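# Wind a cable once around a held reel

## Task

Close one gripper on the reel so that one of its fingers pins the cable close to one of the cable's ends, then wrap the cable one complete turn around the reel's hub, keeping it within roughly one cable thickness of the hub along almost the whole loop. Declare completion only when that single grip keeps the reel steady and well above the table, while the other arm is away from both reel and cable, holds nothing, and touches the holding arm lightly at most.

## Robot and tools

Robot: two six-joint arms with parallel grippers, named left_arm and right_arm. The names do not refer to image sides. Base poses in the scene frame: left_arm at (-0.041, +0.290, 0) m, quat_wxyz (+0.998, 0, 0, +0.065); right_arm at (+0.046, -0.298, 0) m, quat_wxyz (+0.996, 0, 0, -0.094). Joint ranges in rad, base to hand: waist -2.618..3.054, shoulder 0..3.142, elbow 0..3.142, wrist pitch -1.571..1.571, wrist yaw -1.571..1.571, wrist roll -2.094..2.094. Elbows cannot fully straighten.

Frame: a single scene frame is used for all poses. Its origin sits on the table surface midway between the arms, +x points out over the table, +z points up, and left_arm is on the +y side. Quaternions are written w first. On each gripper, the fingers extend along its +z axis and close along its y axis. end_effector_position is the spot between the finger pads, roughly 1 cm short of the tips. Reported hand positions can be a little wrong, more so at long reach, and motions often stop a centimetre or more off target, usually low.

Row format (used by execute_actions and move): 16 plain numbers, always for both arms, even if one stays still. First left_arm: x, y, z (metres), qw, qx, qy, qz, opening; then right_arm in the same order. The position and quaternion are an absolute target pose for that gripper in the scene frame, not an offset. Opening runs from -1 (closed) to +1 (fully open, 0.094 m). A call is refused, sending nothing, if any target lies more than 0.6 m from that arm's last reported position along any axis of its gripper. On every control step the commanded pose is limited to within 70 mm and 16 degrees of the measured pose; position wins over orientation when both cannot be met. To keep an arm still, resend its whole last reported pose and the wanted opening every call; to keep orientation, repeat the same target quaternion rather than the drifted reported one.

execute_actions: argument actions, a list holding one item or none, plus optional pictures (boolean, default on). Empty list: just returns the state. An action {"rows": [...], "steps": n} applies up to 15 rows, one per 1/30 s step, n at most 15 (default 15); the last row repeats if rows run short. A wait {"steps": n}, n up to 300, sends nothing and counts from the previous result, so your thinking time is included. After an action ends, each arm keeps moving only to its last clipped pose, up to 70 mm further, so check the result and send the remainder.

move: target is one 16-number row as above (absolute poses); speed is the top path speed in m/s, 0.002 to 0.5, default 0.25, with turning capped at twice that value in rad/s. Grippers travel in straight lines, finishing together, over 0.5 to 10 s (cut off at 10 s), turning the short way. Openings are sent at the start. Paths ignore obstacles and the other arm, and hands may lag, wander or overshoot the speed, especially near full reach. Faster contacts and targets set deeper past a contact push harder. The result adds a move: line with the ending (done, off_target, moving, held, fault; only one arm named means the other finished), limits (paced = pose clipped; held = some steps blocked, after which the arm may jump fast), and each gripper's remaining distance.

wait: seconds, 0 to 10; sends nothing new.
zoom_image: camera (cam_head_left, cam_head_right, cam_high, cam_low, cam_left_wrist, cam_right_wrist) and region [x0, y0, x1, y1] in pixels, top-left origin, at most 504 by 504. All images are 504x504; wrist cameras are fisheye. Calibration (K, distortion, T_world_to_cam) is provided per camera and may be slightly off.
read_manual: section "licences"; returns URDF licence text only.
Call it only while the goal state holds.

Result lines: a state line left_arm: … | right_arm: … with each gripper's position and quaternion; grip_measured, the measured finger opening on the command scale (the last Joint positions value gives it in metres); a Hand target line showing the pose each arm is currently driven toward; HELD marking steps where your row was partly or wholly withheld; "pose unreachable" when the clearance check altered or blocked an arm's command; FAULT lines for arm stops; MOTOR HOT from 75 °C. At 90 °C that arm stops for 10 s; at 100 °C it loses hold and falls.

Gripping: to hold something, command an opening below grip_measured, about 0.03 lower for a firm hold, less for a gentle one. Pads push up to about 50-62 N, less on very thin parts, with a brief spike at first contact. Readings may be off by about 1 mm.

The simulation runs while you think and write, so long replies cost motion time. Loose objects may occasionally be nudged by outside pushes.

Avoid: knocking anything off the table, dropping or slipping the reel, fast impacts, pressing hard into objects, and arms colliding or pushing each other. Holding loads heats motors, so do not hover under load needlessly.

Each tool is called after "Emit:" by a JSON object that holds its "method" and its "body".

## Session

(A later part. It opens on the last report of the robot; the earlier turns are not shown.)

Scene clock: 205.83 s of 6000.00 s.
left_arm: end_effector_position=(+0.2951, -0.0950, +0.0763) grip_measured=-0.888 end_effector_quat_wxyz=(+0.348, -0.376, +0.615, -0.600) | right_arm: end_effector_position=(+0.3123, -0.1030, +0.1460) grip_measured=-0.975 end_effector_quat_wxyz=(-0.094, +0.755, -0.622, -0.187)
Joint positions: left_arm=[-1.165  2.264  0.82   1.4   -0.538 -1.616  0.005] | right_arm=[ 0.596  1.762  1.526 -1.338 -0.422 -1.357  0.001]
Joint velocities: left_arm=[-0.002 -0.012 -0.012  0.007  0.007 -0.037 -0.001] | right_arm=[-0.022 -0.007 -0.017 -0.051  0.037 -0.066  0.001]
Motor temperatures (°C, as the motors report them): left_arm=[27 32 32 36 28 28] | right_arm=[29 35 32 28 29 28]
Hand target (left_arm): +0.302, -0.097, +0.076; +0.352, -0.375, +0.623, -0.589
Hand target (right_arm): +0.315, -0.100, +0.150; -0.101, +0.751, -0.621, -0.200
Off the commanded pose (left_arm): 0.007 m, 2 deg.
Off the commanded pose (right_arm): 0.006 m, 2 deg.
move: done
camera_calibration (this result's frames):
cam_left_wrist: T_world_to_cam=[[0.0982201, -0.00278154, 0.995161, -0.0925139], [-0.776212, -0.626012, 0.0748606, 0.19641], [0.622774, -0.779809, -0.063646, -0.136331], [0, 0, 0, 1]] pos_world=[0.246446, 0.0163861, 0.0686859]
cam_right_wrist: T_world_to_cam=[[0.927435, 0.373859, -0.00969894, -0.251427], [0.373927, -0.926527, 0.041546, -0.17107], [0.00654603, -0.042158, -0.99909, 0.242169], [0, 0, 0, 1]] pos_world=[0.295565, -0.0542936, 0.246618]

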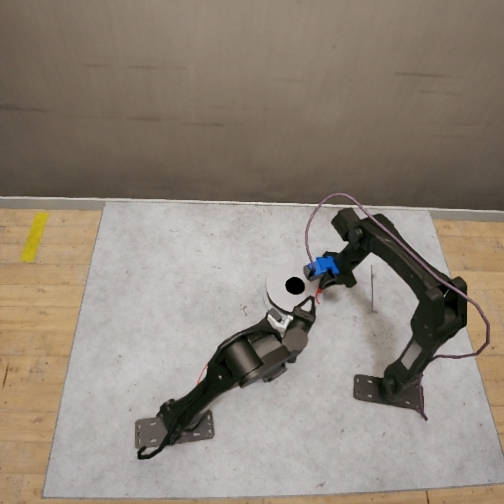

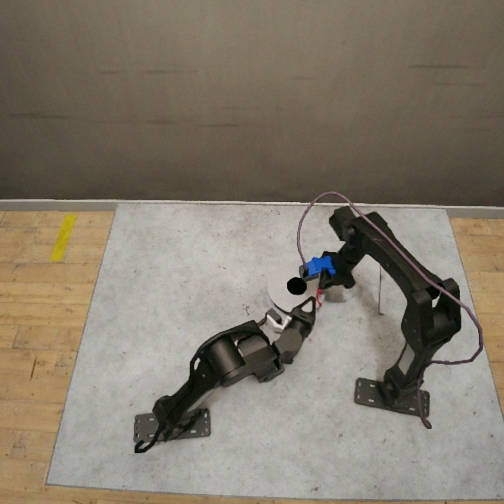

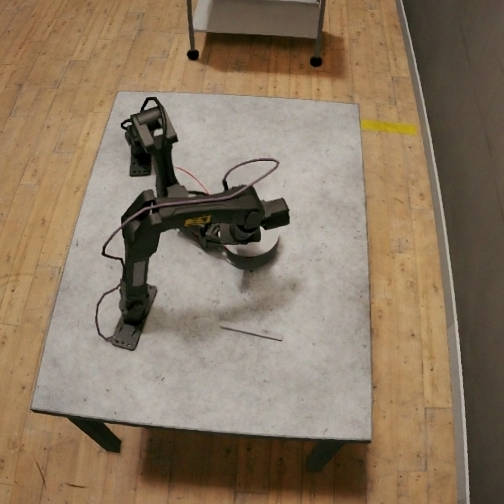

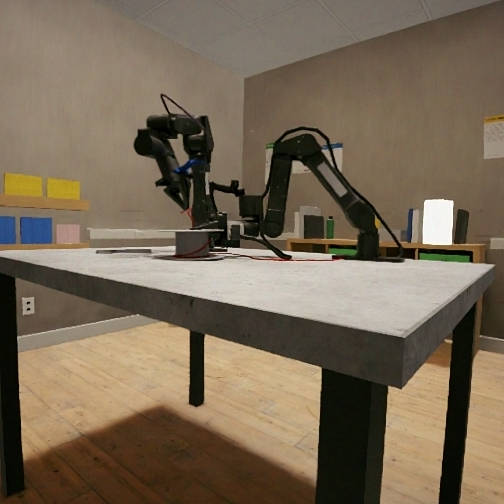

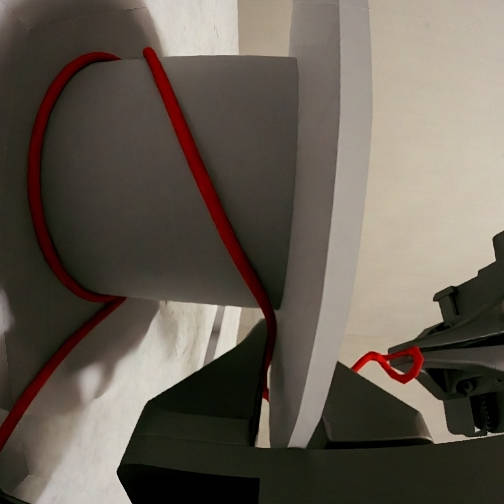

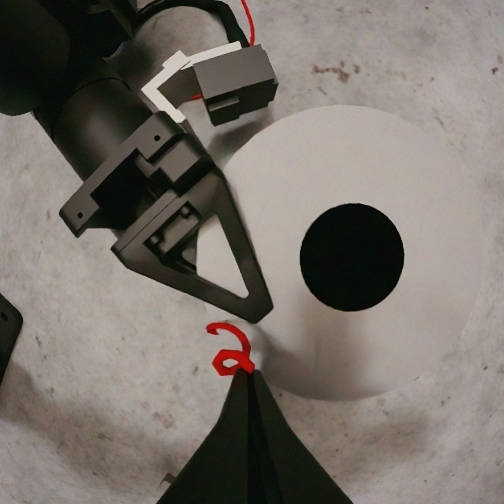

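Trapped.

Emit:
{"method": "move", "body": {"target": [0.302,-0.097,0.076,0.352,-0.375,0.624,-0.588,-1,0.315,-0.1,0.15,0.1,-0.75,0.62,0.2,-0.5]}}

Emit:
{"method": "move", "body": {"target": [0.302,-0.097,0.076,0.352,-0.375,0.624,-0.588,-1,0.32,-0.17,0.21,0.1,-0.75,0.62,0.2,-0.5]}}

Emit:
{"method": "move", "body": {"target": [0.302,-0.097,0.076,0.352,-0.375,0.624,-0.588,-1,0.3,-0.4,0.15,0,0,1,0,0.5]}}

Emit:
{"method": "move", "body": {"target": [0.36,0.03,0.35,0.352,-0.375,0.624,-0.588,-1,0.3,-0.4,0.15,0,0,1,0,0.5], "speed": 0.08}}

Emit:
{"method": "wait", "body": {"seconds": 2}}

Scene clock: 211.00 s of 6000.00 s.
left_arm: end_effector_position=(+0.2951, -0.0950, +0.0761) grip_measured=-0.888 end_effector_quat_wxyz=(+0.348, -0.375, +0.615, -0.599) | right_arm: end_effector_position=(+0.3121, -0.1025, +0.1462) grip_measured=-0.503 end_effector_quat_wxyz=(-0.095, +0.754, -0.622, -0.188)
Joint positions: left_arm=[-1.165  2.264  0.82   1.399 -0.538 -1.615  0.005] | right_arm=[ 0.596  1.762  1.526 -1.338 -0.425 -1.357  0.023]
Joint velocities: left_arm=[ 0.017 -0.007 -0.012  0.007 -0.022 -0.022  0.   ] | right_arm=[-0.017  0.017  0.007 -0.051  0.051 -0.037 -0.   ]
Motor temperatures (°C, as the motors report them): left_arm=[27 33 32 36 28 28] | right_arm=[29 35 32 27 29 28]
Hand target (left_arm): +0.302, -0.097, +0.076; +0.352, -0.375, +0.624, -0.589
Hand target (right_arm): +0.315, -0.100, +0.150; -0.101, +0.751, -0.621, -0.200
Off the commanded pose (left_arm): 0.007 m, 2 deg.
Off the commanded pose (right_arm): 0.005 m, 2 deg.
move: done
camera_calibration (this result's frames):
cam_left_wrist: T_world_to_cam=[[0.0982457, -0.00410446, 0.995154, -0.0924767], [-0.776229, -0.626088, 0.0740503, 0.196484], [0.62275, -0.779742, -0.0646964, -0.13624], [0, 0, 0, 1]] pos_world=[0.246445, 0.0164041, 0.0686646]
cam_right_wrist: T_world_to_cam=[[0.927427, 0.373877, -0.00977098, -0.251399], [0.373967, -0.926643, 0.0384975, -0.170163], [0.00533913, -0.0393577, -0.999211, 0.243095], [0, 0, 0, 1]] pos_world=[0.295492, -0.0541199, 0.246997]

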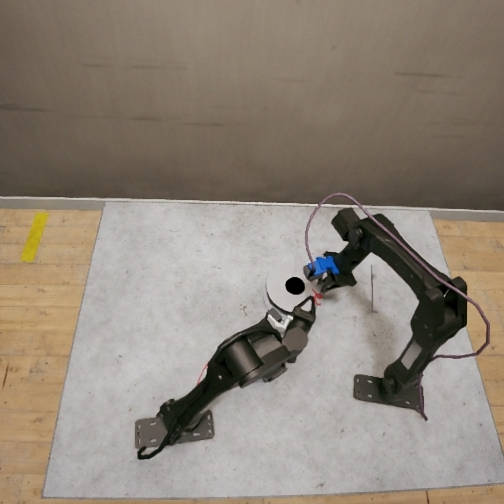

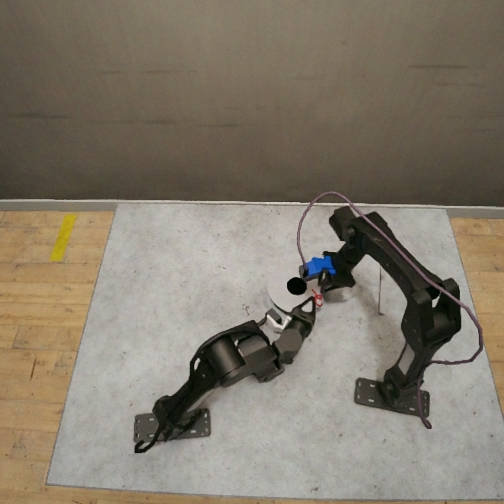

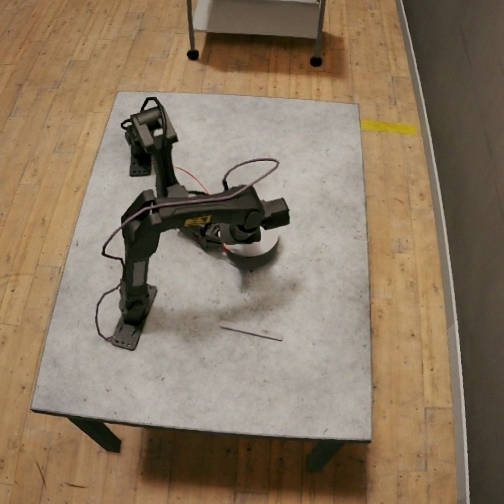

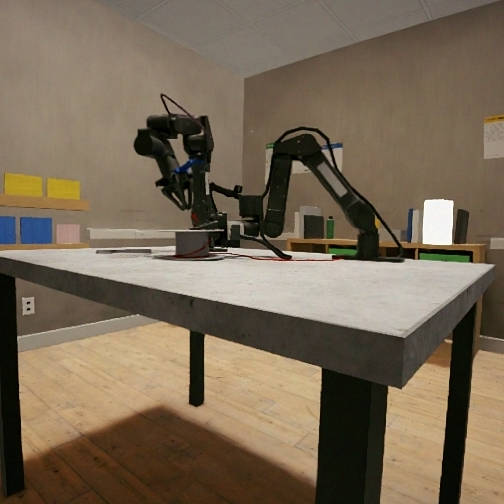

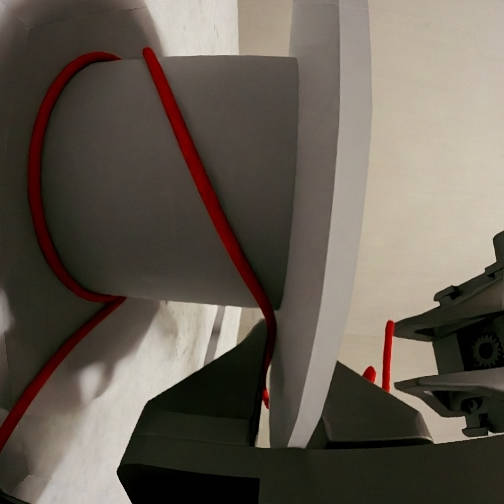

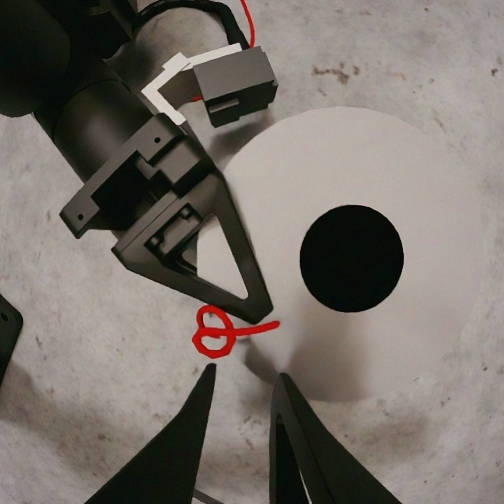

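Scene clock: 211.90 s of 6000.00 s.
left_arm: end_effector_position=(+0.2951, -0.0950, +0.0761) grip_measured=-0.888 end_effector_quat_wxyz=(+0.348, -0.375, +0.615, -0.599) | right_arm: end_effector_position=(+0.3210, -0.1726, +0.2004) grip_measured=-0.503 end_effector_quat_wxyz=(-0.132, +0.742, -0.636, -0.164)
Joint positions: left_arm=[-1.165  2.264  0.82   1.399 -0.538 -1.615  0.005] | right_arm=[ 0.369  1.67   1.637 -1.539 -0.424 -1.544  0.023]
Joint velocities: left_arm=[ 0.007  0.007 -0.022  0.007 -0.081 -0.007 -0.001] | right_arm=[-0.022 -0.007  0.002 -0.022  0.007  0.051  0.001]
Motor temperatures (°C, as the motors report them): left_arm=[27 33 32 36 28 28] | right_arm=[29 35 32 27 29 28]
Hand target (left_arm): +0.302, -0.097, +0.076; +0.352, -0.375, +0.623, -0.589
Hand target (right_arm): +0.319, -0.171, +0.209; -0.140, +0.745, -0.631, -0.166
Off the commanded pose (left_arm): 0.007 m, 2 deg.
Off the commanded pose (right_arm): 0.010 m, 6 deg.
joint sent to its limit (right arm) — the command would take joint 4 (wrist pitch) past its lower limit, so that joint was sent only as far as its limit.
move: off_target (right_arm)
camera_calibration (this result's frames):
cam_left_wrist: T_world_to_cam=[[0.0982457, -0.00410446, 0.995154, -0.0924767], [-0.776229, -0.626088, 0.0740503, 0.196484], [0.62275, -0.779742, -0.0646964, -0.13624], [0, 0, 0, 1]] pos_world=[0.246445, 0.0164041, 0.0686646]
cam_right_wrist: T_world_to_cam=[[0.944704, 0.320602, 0.0689133, -0.26338], [0.318204, -0.947017, 0.0436461, -0.227155], [0.0792551, -0.0193042, -0.996667, 0.273637], [0, 0, 0, 1]] pos_world=[0.29941, -0.125397, 0.30079]

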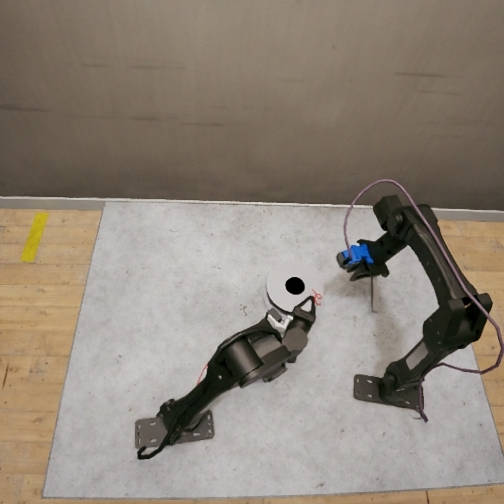

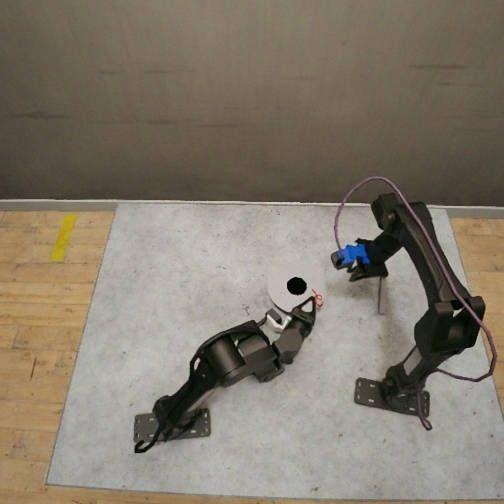

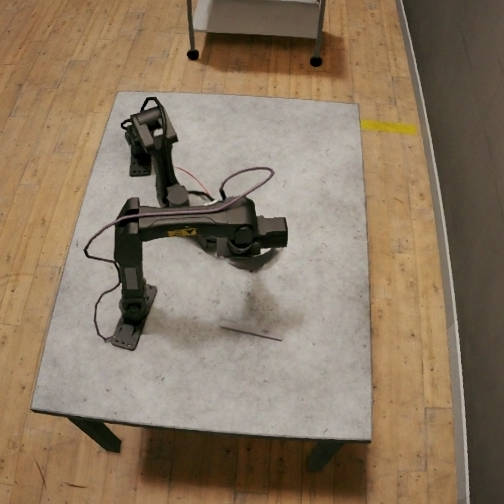

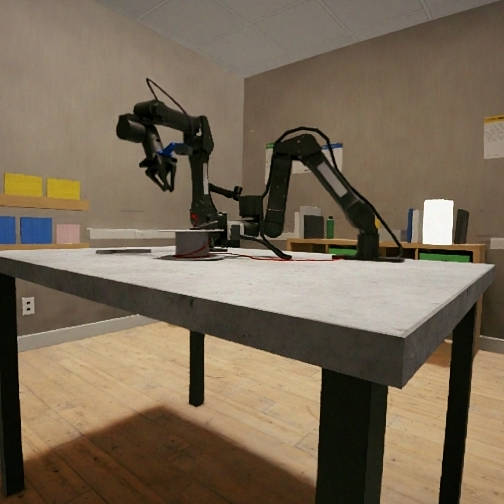

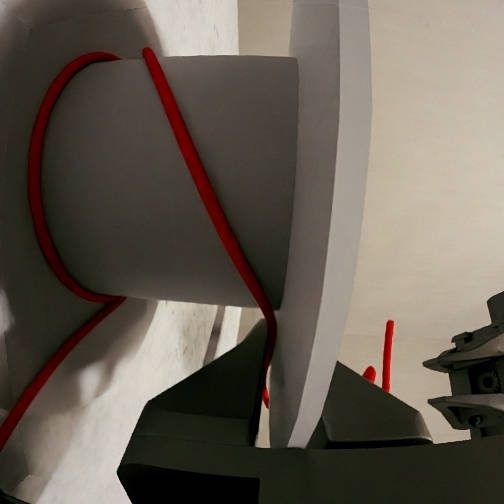

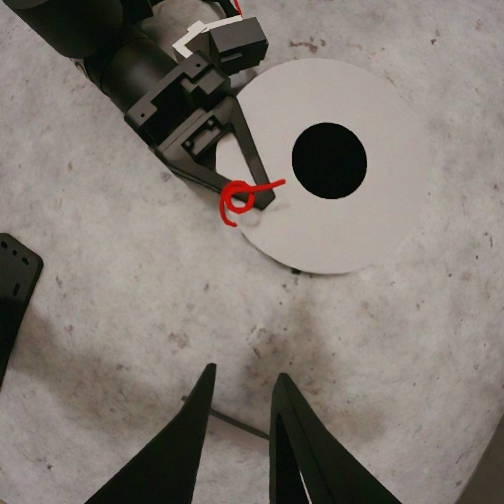

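Scene clock: 215.93 s of 6000.00 s.
left_arm: end_effector_position=(+0.2951, -0.0950, +0.0761) grip_measured=-0.888 end_effector_quat_wxyz=(+0.348, -0.375, +0.615, -0.599) | right_arm: end_effector_position=(+0.2981, -0.3965, +0.1533) grip_measured=+0.497 end_effector_quat_wxyz=(-0.004, -0.009, +1.000, -0.004)
Joint positions: left_arm=[-1.165  2.264  0.82   1.399 -0.538 -1.615  0.005] | right_arm=[-0.181  1.571  1.406 -1.41   0.01  -0.388  0.07 ]
Joint velocities: left_arm=[ 0.002 -0.022  0.007 -0.022 -0.051 -0.022 -0.002] | right_arm=[ 0.002 -0.002 -0.002 -0.081 -0.037  0.007 -0.001]
Motor temperatures (°C, as the motors report them): left_arm=[27 34 32 36 28 28] | right_arm=[29 35 32 27 29 28]
Hand target (left_arm): +0.302, -0.097, +0.076; +0.352, -0.375, +0.623, -0.589
Hand target (right_arm): +0.300, -0.401, +0.150; -0.005, -0.000, +1.000, -0.008
Off the commanded pose (left_arm): 0.007 m, 2 deg.
Off the commanded pose (right_arm): 0.005 m, 1 deg.
move: done
camera_calibration (this result's frames):
cam_left_wrist: T_world_to_cam=[[0.0982457, -0.00410446, 0.995154, -0.0924767], [-0.776229, -0.626088, 0.0740503, 0.196484], [0.62275, -0.779742, -0.0646964, -0.13624], [0, 0, 0, 1]] pos_world=[0.246445, 0.0164041, 0.0686646]
cam_right_wrist: T_world_to_cam=[[0.206336, -0.978432, 0.00981666, -0.452663], [-0.87256, -0.179451, 0.454353, 0.166561], [-0.442792, -0.102315, -0.890768, 0.330665], [0, 0, 0, 1]] pos_world=[0.385151, -0.379179, 0.223312]

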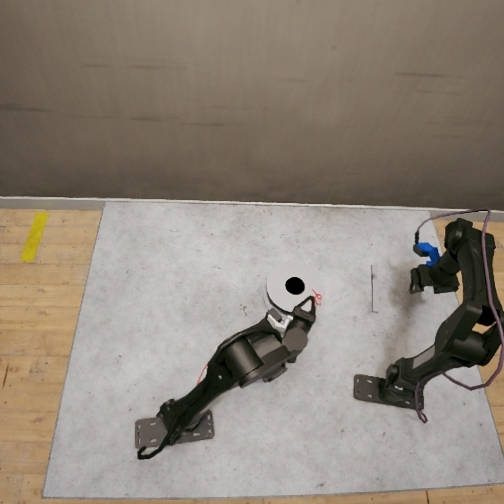

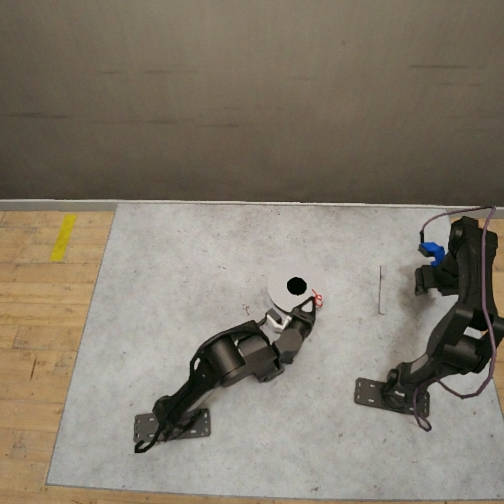

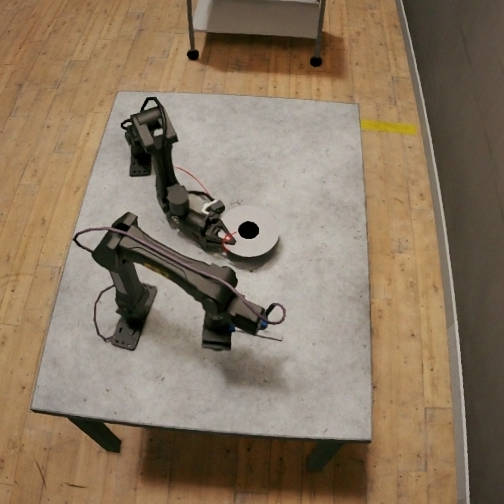

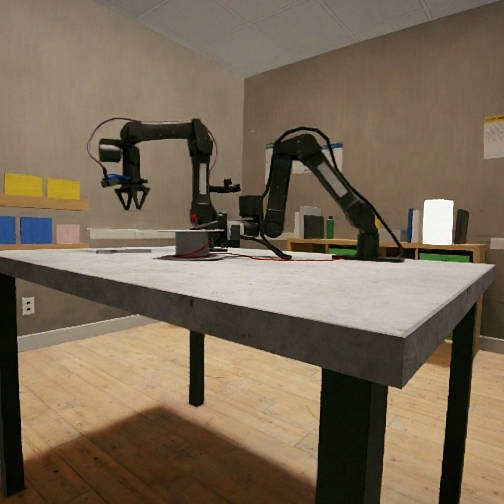

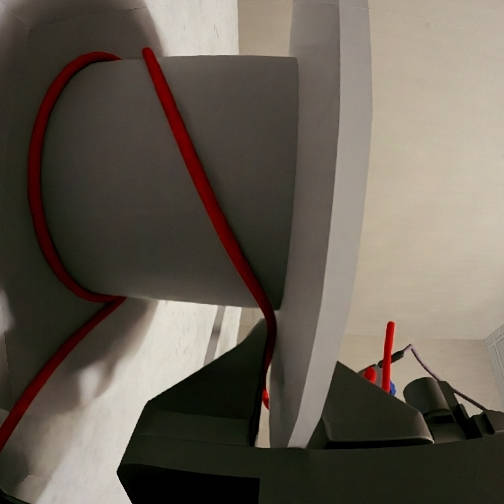

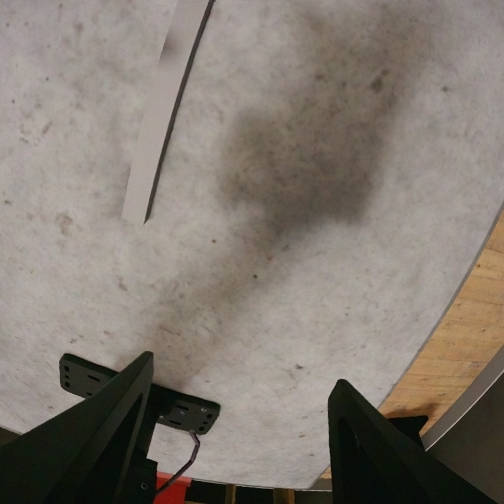

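Scene clock: 220.40 s of 6000.00 s.
left_arm: end_effector_position=(+0.3612, +0.0257, +0.3004) grip_measured=-0.888 end_effector_quat_wxyz=(+0.324, -0.398, +0.659, -0.549) | right_arm: end_effector_position=(+0.2984, -0.3980, +0.1533) grip_measured=+0.497 end_effector_quat_wxyz=(-0.002, -0.007, +1.000, -0.004)
Joint positions: left_arm=[-0.765  1.449  1.075  0.184 -0.138 -1.607  0.005] | right_arm=[-0.186  1.571  1.406 -1.407  0.01  -0.388  0.07 ]
Joint velocities: left_arm=[-0.012  0.002 -0.007 -0.037 -0.007 -0.007 -0.   ] | right_arm=[ 0.017 -0.012 -0.007  0.007 -0.022 -0.022 -0.001]
Motor temperatures (°C, as the motors report them): left_arm=[27 34 32 37 28 28] | right_arm=[29 34 31 27 29 28]
Hand target (left_arm): +0.360, +0.031, +0.351; +0.352, -0.376, +0.624, -0.588
Hand target (right_arm): +0.300, -0.400, +0.150; -0.000, -0.000, +1.000, -0.000
Off the commanded pose (left_arm): 0.050 m, 7 deg.
Off the commanded pose (right_arm): 0.004 m, 1 deg.
move: off_target (left_arm)
camera_calibration (this result's frames):
cam_left_wrist: T_world_to_cam=[[0.222556, -0.083751, 0.971316, -0.3574], [-0.763238, -0.63485, 0.12014, 0.288399], [0.606578, -0.768083, -0.205211, -0.0210811], [0, 0, 0, 1]] pos_world=[0.312446, 0.136965, 0.308174]
cam_right_wrist: T_world_to_cam=[[0.201451, -0.979431, 0.0114832, -0.453396], [-0.874726, -0.174615, 0.452066, 0.169397], [-0.440762, -0.101114, -0.891911, 0.33065], [0, 0, 0, 1]] pos_world=[0.385251, -0.381057, 0.223538]

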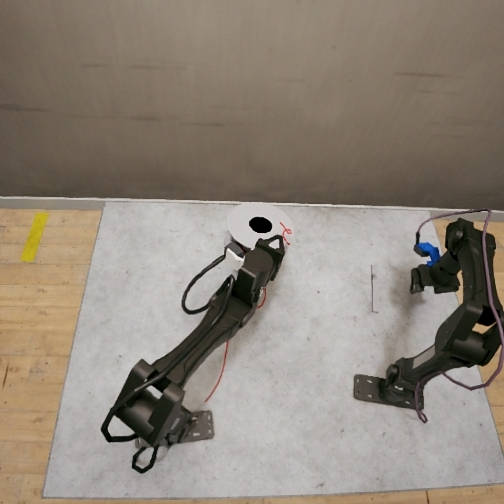

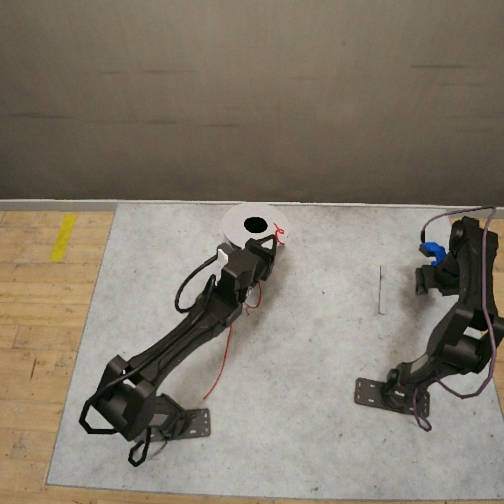

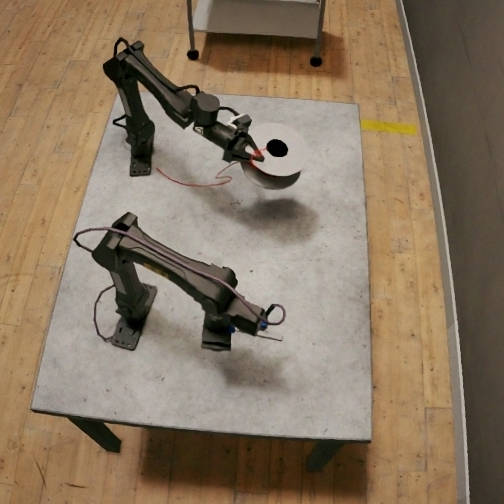

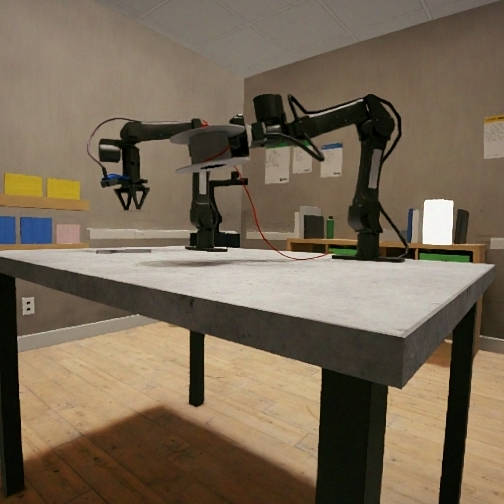

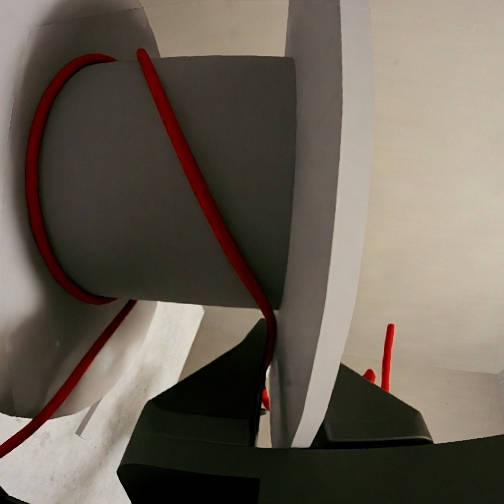

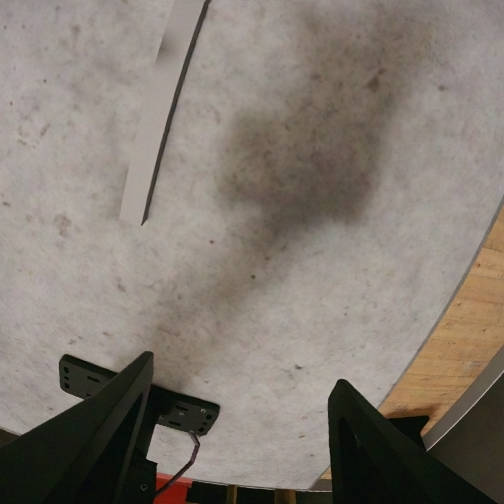

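Scene clock: 222.40 s of 6000.00 s.
left_arm: end_effector_position=(+0.3611, +0.0256, +0.3001) grip_measured=-0.888 end_effector_quat_wxyz=(+0.324, -0.398, +0.660, -0.549) | right_arm: end_effector_position=(+0.2984, -0.3980, +0.1533) grip_measured=+0.497 end_effector_quat_wxyz=(-0.002, -0.007, +1.000, -0.004)
Joint positions: left_arm=[-0.765  1.449  1.075  0.182 -0.138 -1.607  0.005] | right_arm=[-0.186  1.571  1.406 -1.407  0.01  -0.388  0.07 ]
Joint velocities: left_arm=[-0.007  0.002  0.012 -0.007  0.022  0.037 -0.001] | right_arm=[-0.007 -0.002  0.002 -0.007 -0.007  0.051  0.001]
Motor temperatures (°C, as the motors report them): left_arm=[27 34 33 37 28 28] | right_arm=[29 34 31 27 29 28]
Hand target (left_arm): +0.360, +0.031, +0.351; +0.352, -0.376, +0.624, -0.588
Hand target (right_arm): +0.300, -0.400, +0.150; -0.000, -0.000, +1.000, -0.000
Off the commanded pose (left_arm): 0.050 m, 7 deg.
Off the commanded pose (right_arm): 0.004 m, 1 deg.
Steps of this call (steps 1 to 60: nothing new was sent). Readings (end_effector_position):
1: left_arm (+0.3612, +0.0257, +0.3003) | right_arm (+0.2984, -0.3980, +0.1533)
2: left_arm (+0.3612, +0.0257, +0.3003) | right_arm (+0.2984, -0.3980, +0.1533)
4: left_arm (+0.3611, +0.0257, +0.3002) | right_arm (+0.2984, -0.3980, +0.1533)
8: left_arm (+0.3611, +0.0256, +0.3001) | right_arm (+0.2984, -0.3980, +0.1533)
60: the state above
camera_calibration (this result's frames):
cam_left_wrist: T_world_to_cam=[[0.223461, -0.0844372, 0.971049, -0.357343], [-0.76336, -0.634639, 0.120482, 0.288293], [0.606092, -0.768182, -0.206273, -0.0206171], [0, 0, 0, 1]] pos_world=[0.312419, 0.136951, 0.308011]
cam_right_wrist: T_world_to_cam=[[0.201451, -0.979431, 0.0114832, -0.453396], [-0.874726, -0.174615, 0.452066, 0.169397], [-0.440762, -0.101114, -0.891911, 0.33065], [0, 0, 0, 1]] pos_world=[0.385251, -0.381057, 0.223538]

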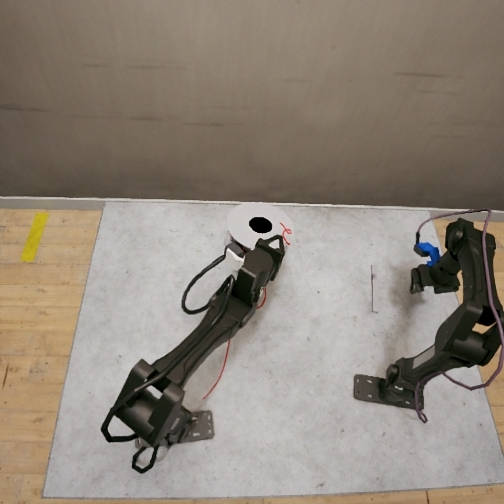

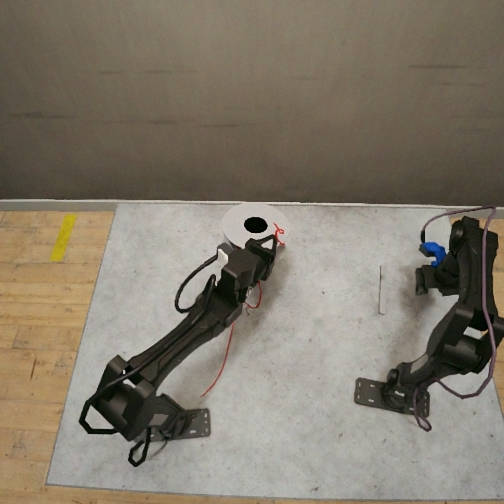

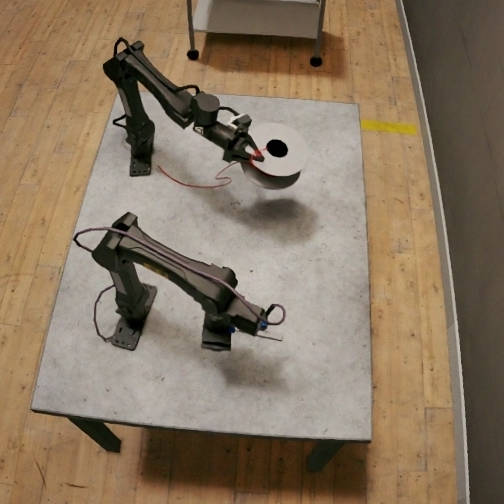

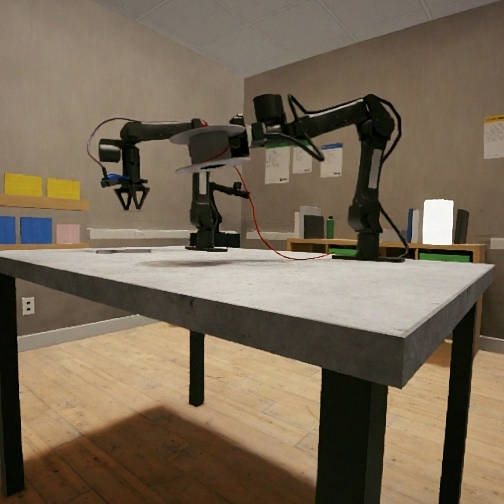

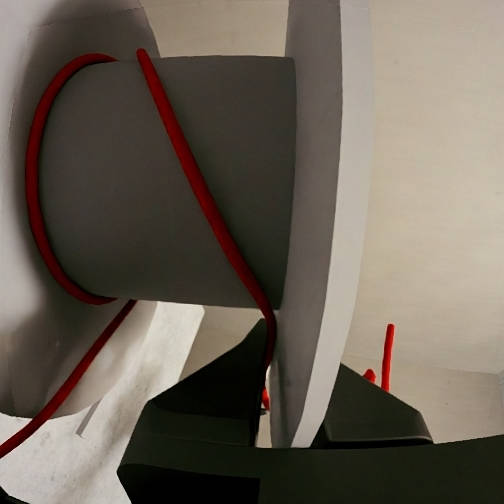

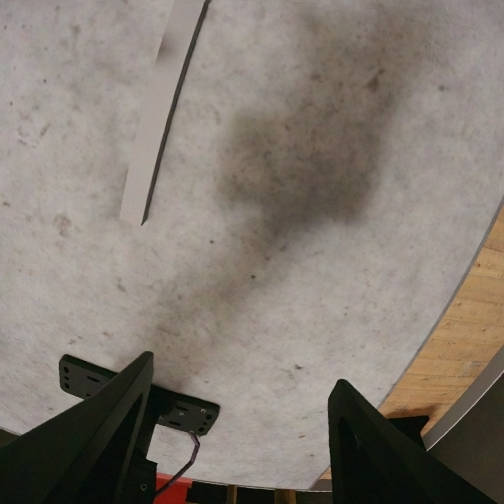

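Emit:
{"method": "move", "body": {"target": [0.33,0.05,0.45,0.352,-0.375,0.624,-0.588,-1,0.3,-0.4,0.15,0,0,1,0,0.5], "speed": 0.08}}

Emit:
{"method": "wait", "body": {"seconds": 3}}

Scene clock: 228.27 s of 6000.00 s.
left_arm: end_effector_position=(+0.3364, +0.0437, +0.3999) grip_measured=-0.888 end_effector_quat_wxyz=(+0.324, -0.398, +0.660, -0.549) | right_arm: end_effector_position=(+0.2984, -0.3981, +0.1533) grip_measured=+0.497 end_effector_quat_wxyz=(-0.002, -0.007, +1.000, -0.004)
Joint positions: left_arm=[-0.765  1.36   1.399 -0.23  -0.137 -1.607  0.005] | right_arm=[-0.186  1.571  1.406 -1.407  0.01  -0.388  0.07 ]
Joint velocities: left_arm=[-0.002  0.007  0.017 -0.022 -0.022  0.007 -0.   ] | right_arm=[-0.022  0.002 -0.002 -0.037  0.022 -0.051  0.   ]
Motor temperatures (°C, as the motors report them): left_arm=[27 34 33 38 28 28] | right_arm=[29 34 31 27 29 28]
Hand target (left_arm): +0.327, +0.053, +0.449; +0.353, -0.375, +0.624, -0.588
Hand target (right_arm): +0.300, -0.400, +0.150; -0.000, -0.000, +1.000, -0.000
Off the commanded pose (left_arm): 0.051 m, 7 deg.
Off the commanded pose (right_arm): 0.004 m, 1 deg.
move: off_target (left_arm)
camera_calibration (this result's frames):
cam_left_wrist: T_world_to_cam=[[0.22193, -0.0842845, 0.971413, -0.4468], [-0.764105, -0.633914, 0.119567, 0.269435], [0.605714, -0.768797, -0.205087, 0.0285023], [0, 0, 0, 1]] pos_world=[0.287771, 0.155053, 0.407657]
cam_right_wrist: T_world_to_cam=[[0.201447, -0.97943, 0.0116915, -0.453477], [-0.874887, -0.174552, 0.45178, 0.169585], [-0.440446, -0.101239, -0.892053, 0.330562], [0, 0, 0, 1]] pos_world=[0.385315, -0.381082, 0.223566]

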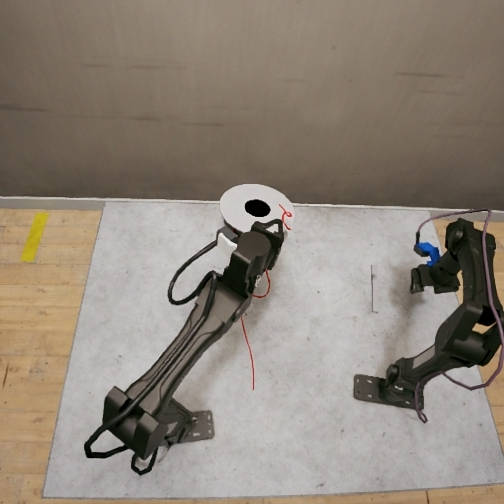

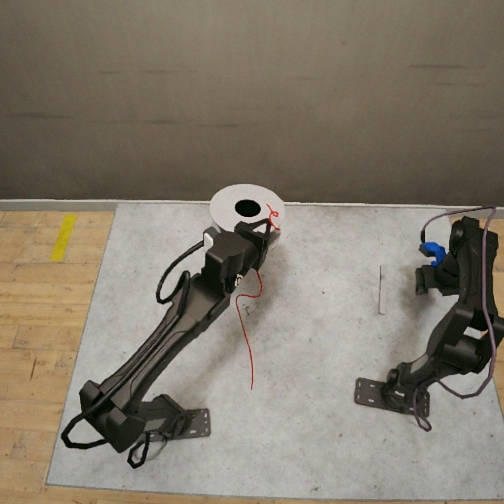

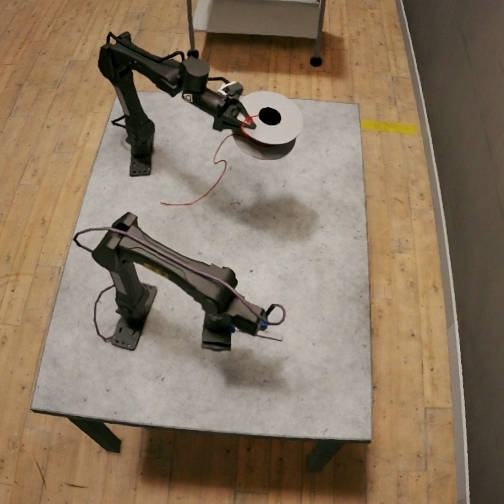

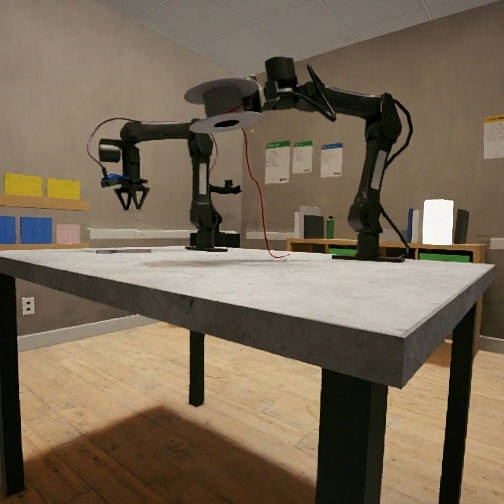

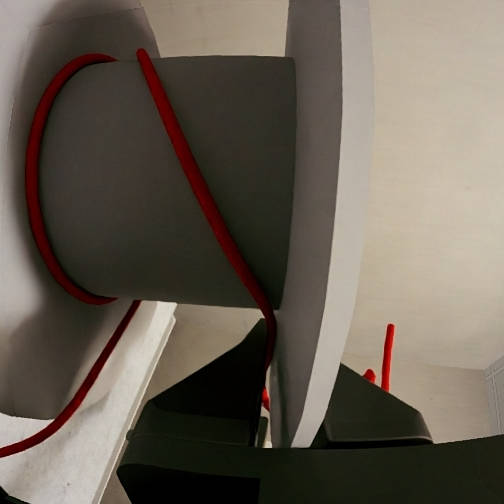

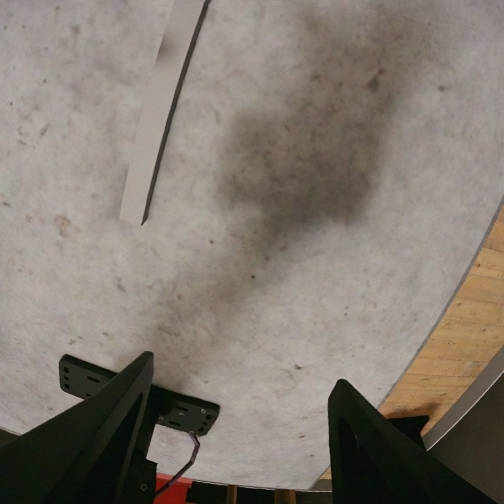

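Scene clock: 231.27 s of 6000.00 s.
left_arm: end_effector_position=(+0.3363, +0.0437, +0.3996) grip_measured=-0.888 end_effector_quat_wxyz=(+0.324, -0.398, +0.660, -0.549) | right_arm: end_effector_position=(+0.2984, -0.3981, +0.1533) grip_measured=+0.497 end_effector_quat_wxyz=(-0.002, -0.007, +1.000, -0.004)
Joint positions: left_arm=[-0.765  1.36   1.399 -0.231 -0.137 -1.607  0.005] | right_arm=[-0.186  1.571  1.406 -1.407  0.01  -0.388  0.07 ]
Joint velocities: left_arm=[-0.012 -0.007  0.007 -0.066  0.051  0.022 -0.   ] | right_arm=[-0.012  0.002 -0.002 -0.007 -0.051  0.007  0.001]
Motor temperatures (°C, as the motors report them): left_arm=[27 34 33 38 28 28] | right_arm=[29 34 31 27 29 28]
Hand target (left_arm): +0.327, +0.053, +0.449; +0.353, -0.375, +0.624, -0.588
Hand target (right_arm): +0.300, -0.400, +0.150; -0.000, -0.000, +1.000, -0.000
Off the commanded pose (left_arm): 0.051 m, 7 deg.
Off the commanded pose (right_arm): 0.004 m, 1 deg.
Steps of this call (steps 1 to 90: nothing new was sent). Readings (end_effector_position):
1: left_arm (+0.3363, +0.0437, +0.3998) | right_arm (+0.2984, -0.3981, +0.1533)
2: left_arm (+0.3363, +0.0437, +0.3998) | right_arm (+0.2984, -0.3981, +0.1533)
4: left_arm (+0.3363, +0.0437, +0.3997) | right_arm (+0.2984, -0.3981, +0.1533)
8: left_arm (+0.3363, +0.0437, +0.3996) | right_arm (+0.2984, -0.3981, +0.1533)
90: the state above
camera_calibration (this result's frames):
cam_left_wrist: T_world_to_cam=[[0.222825, -0.0849438, 0.971151, -0.446685], [-0.763995, -0.633995, 0.11984, 0.269312], [0.605525, -0.768658, -0.206166, 0.0289851], [0, 0, 0, 1]] pos_world=[0.287735, 0.155079, 0.4075]
cam_right_wrist: T_world_to_cam=[[0.201447, -0.97943, 0.0116915, -0.453477], [-0.874887, -0.174552, 0.45178, 0.169585], [-0.440446, -0.101239, -0.892053, 0.330562], [0, 0, 0, 1]] pos_world=[0.385315, -0.381082, 0.223566]

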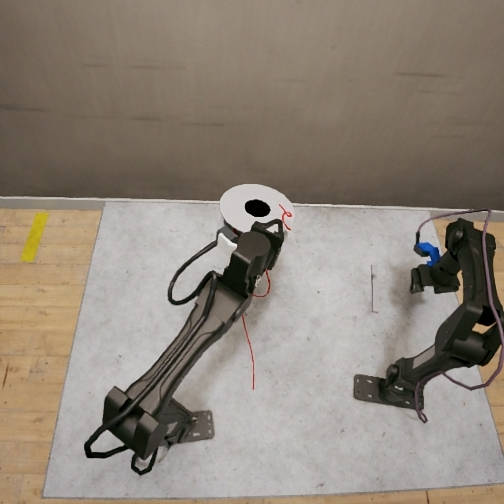

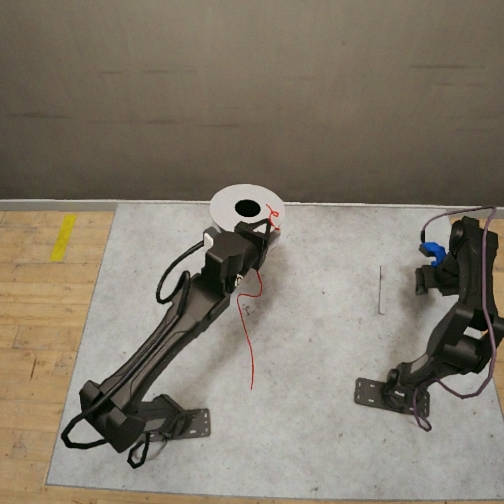

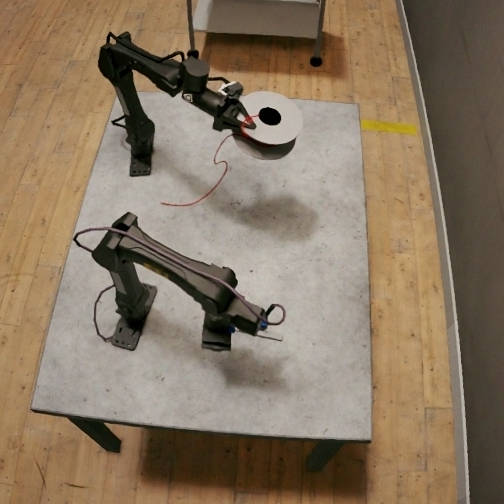

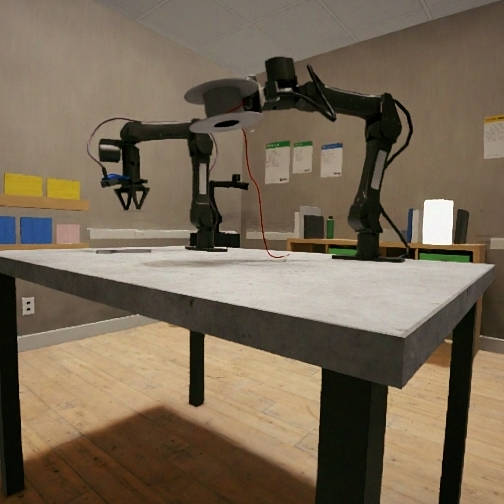

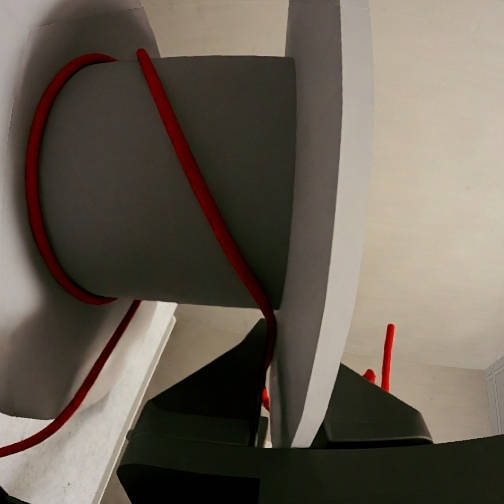

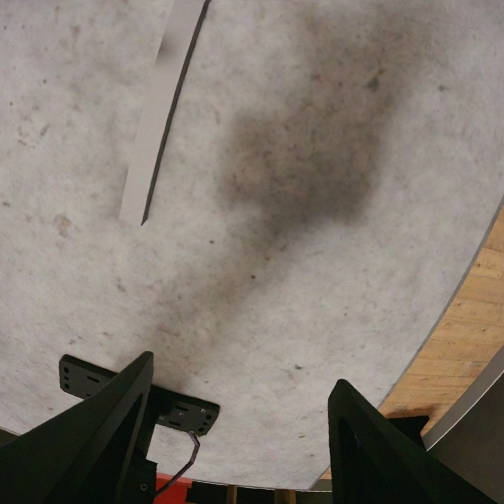

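Emit:
{"method": "finished_scene", "body": {"scene": 2}}

The scene is finished: the task was done.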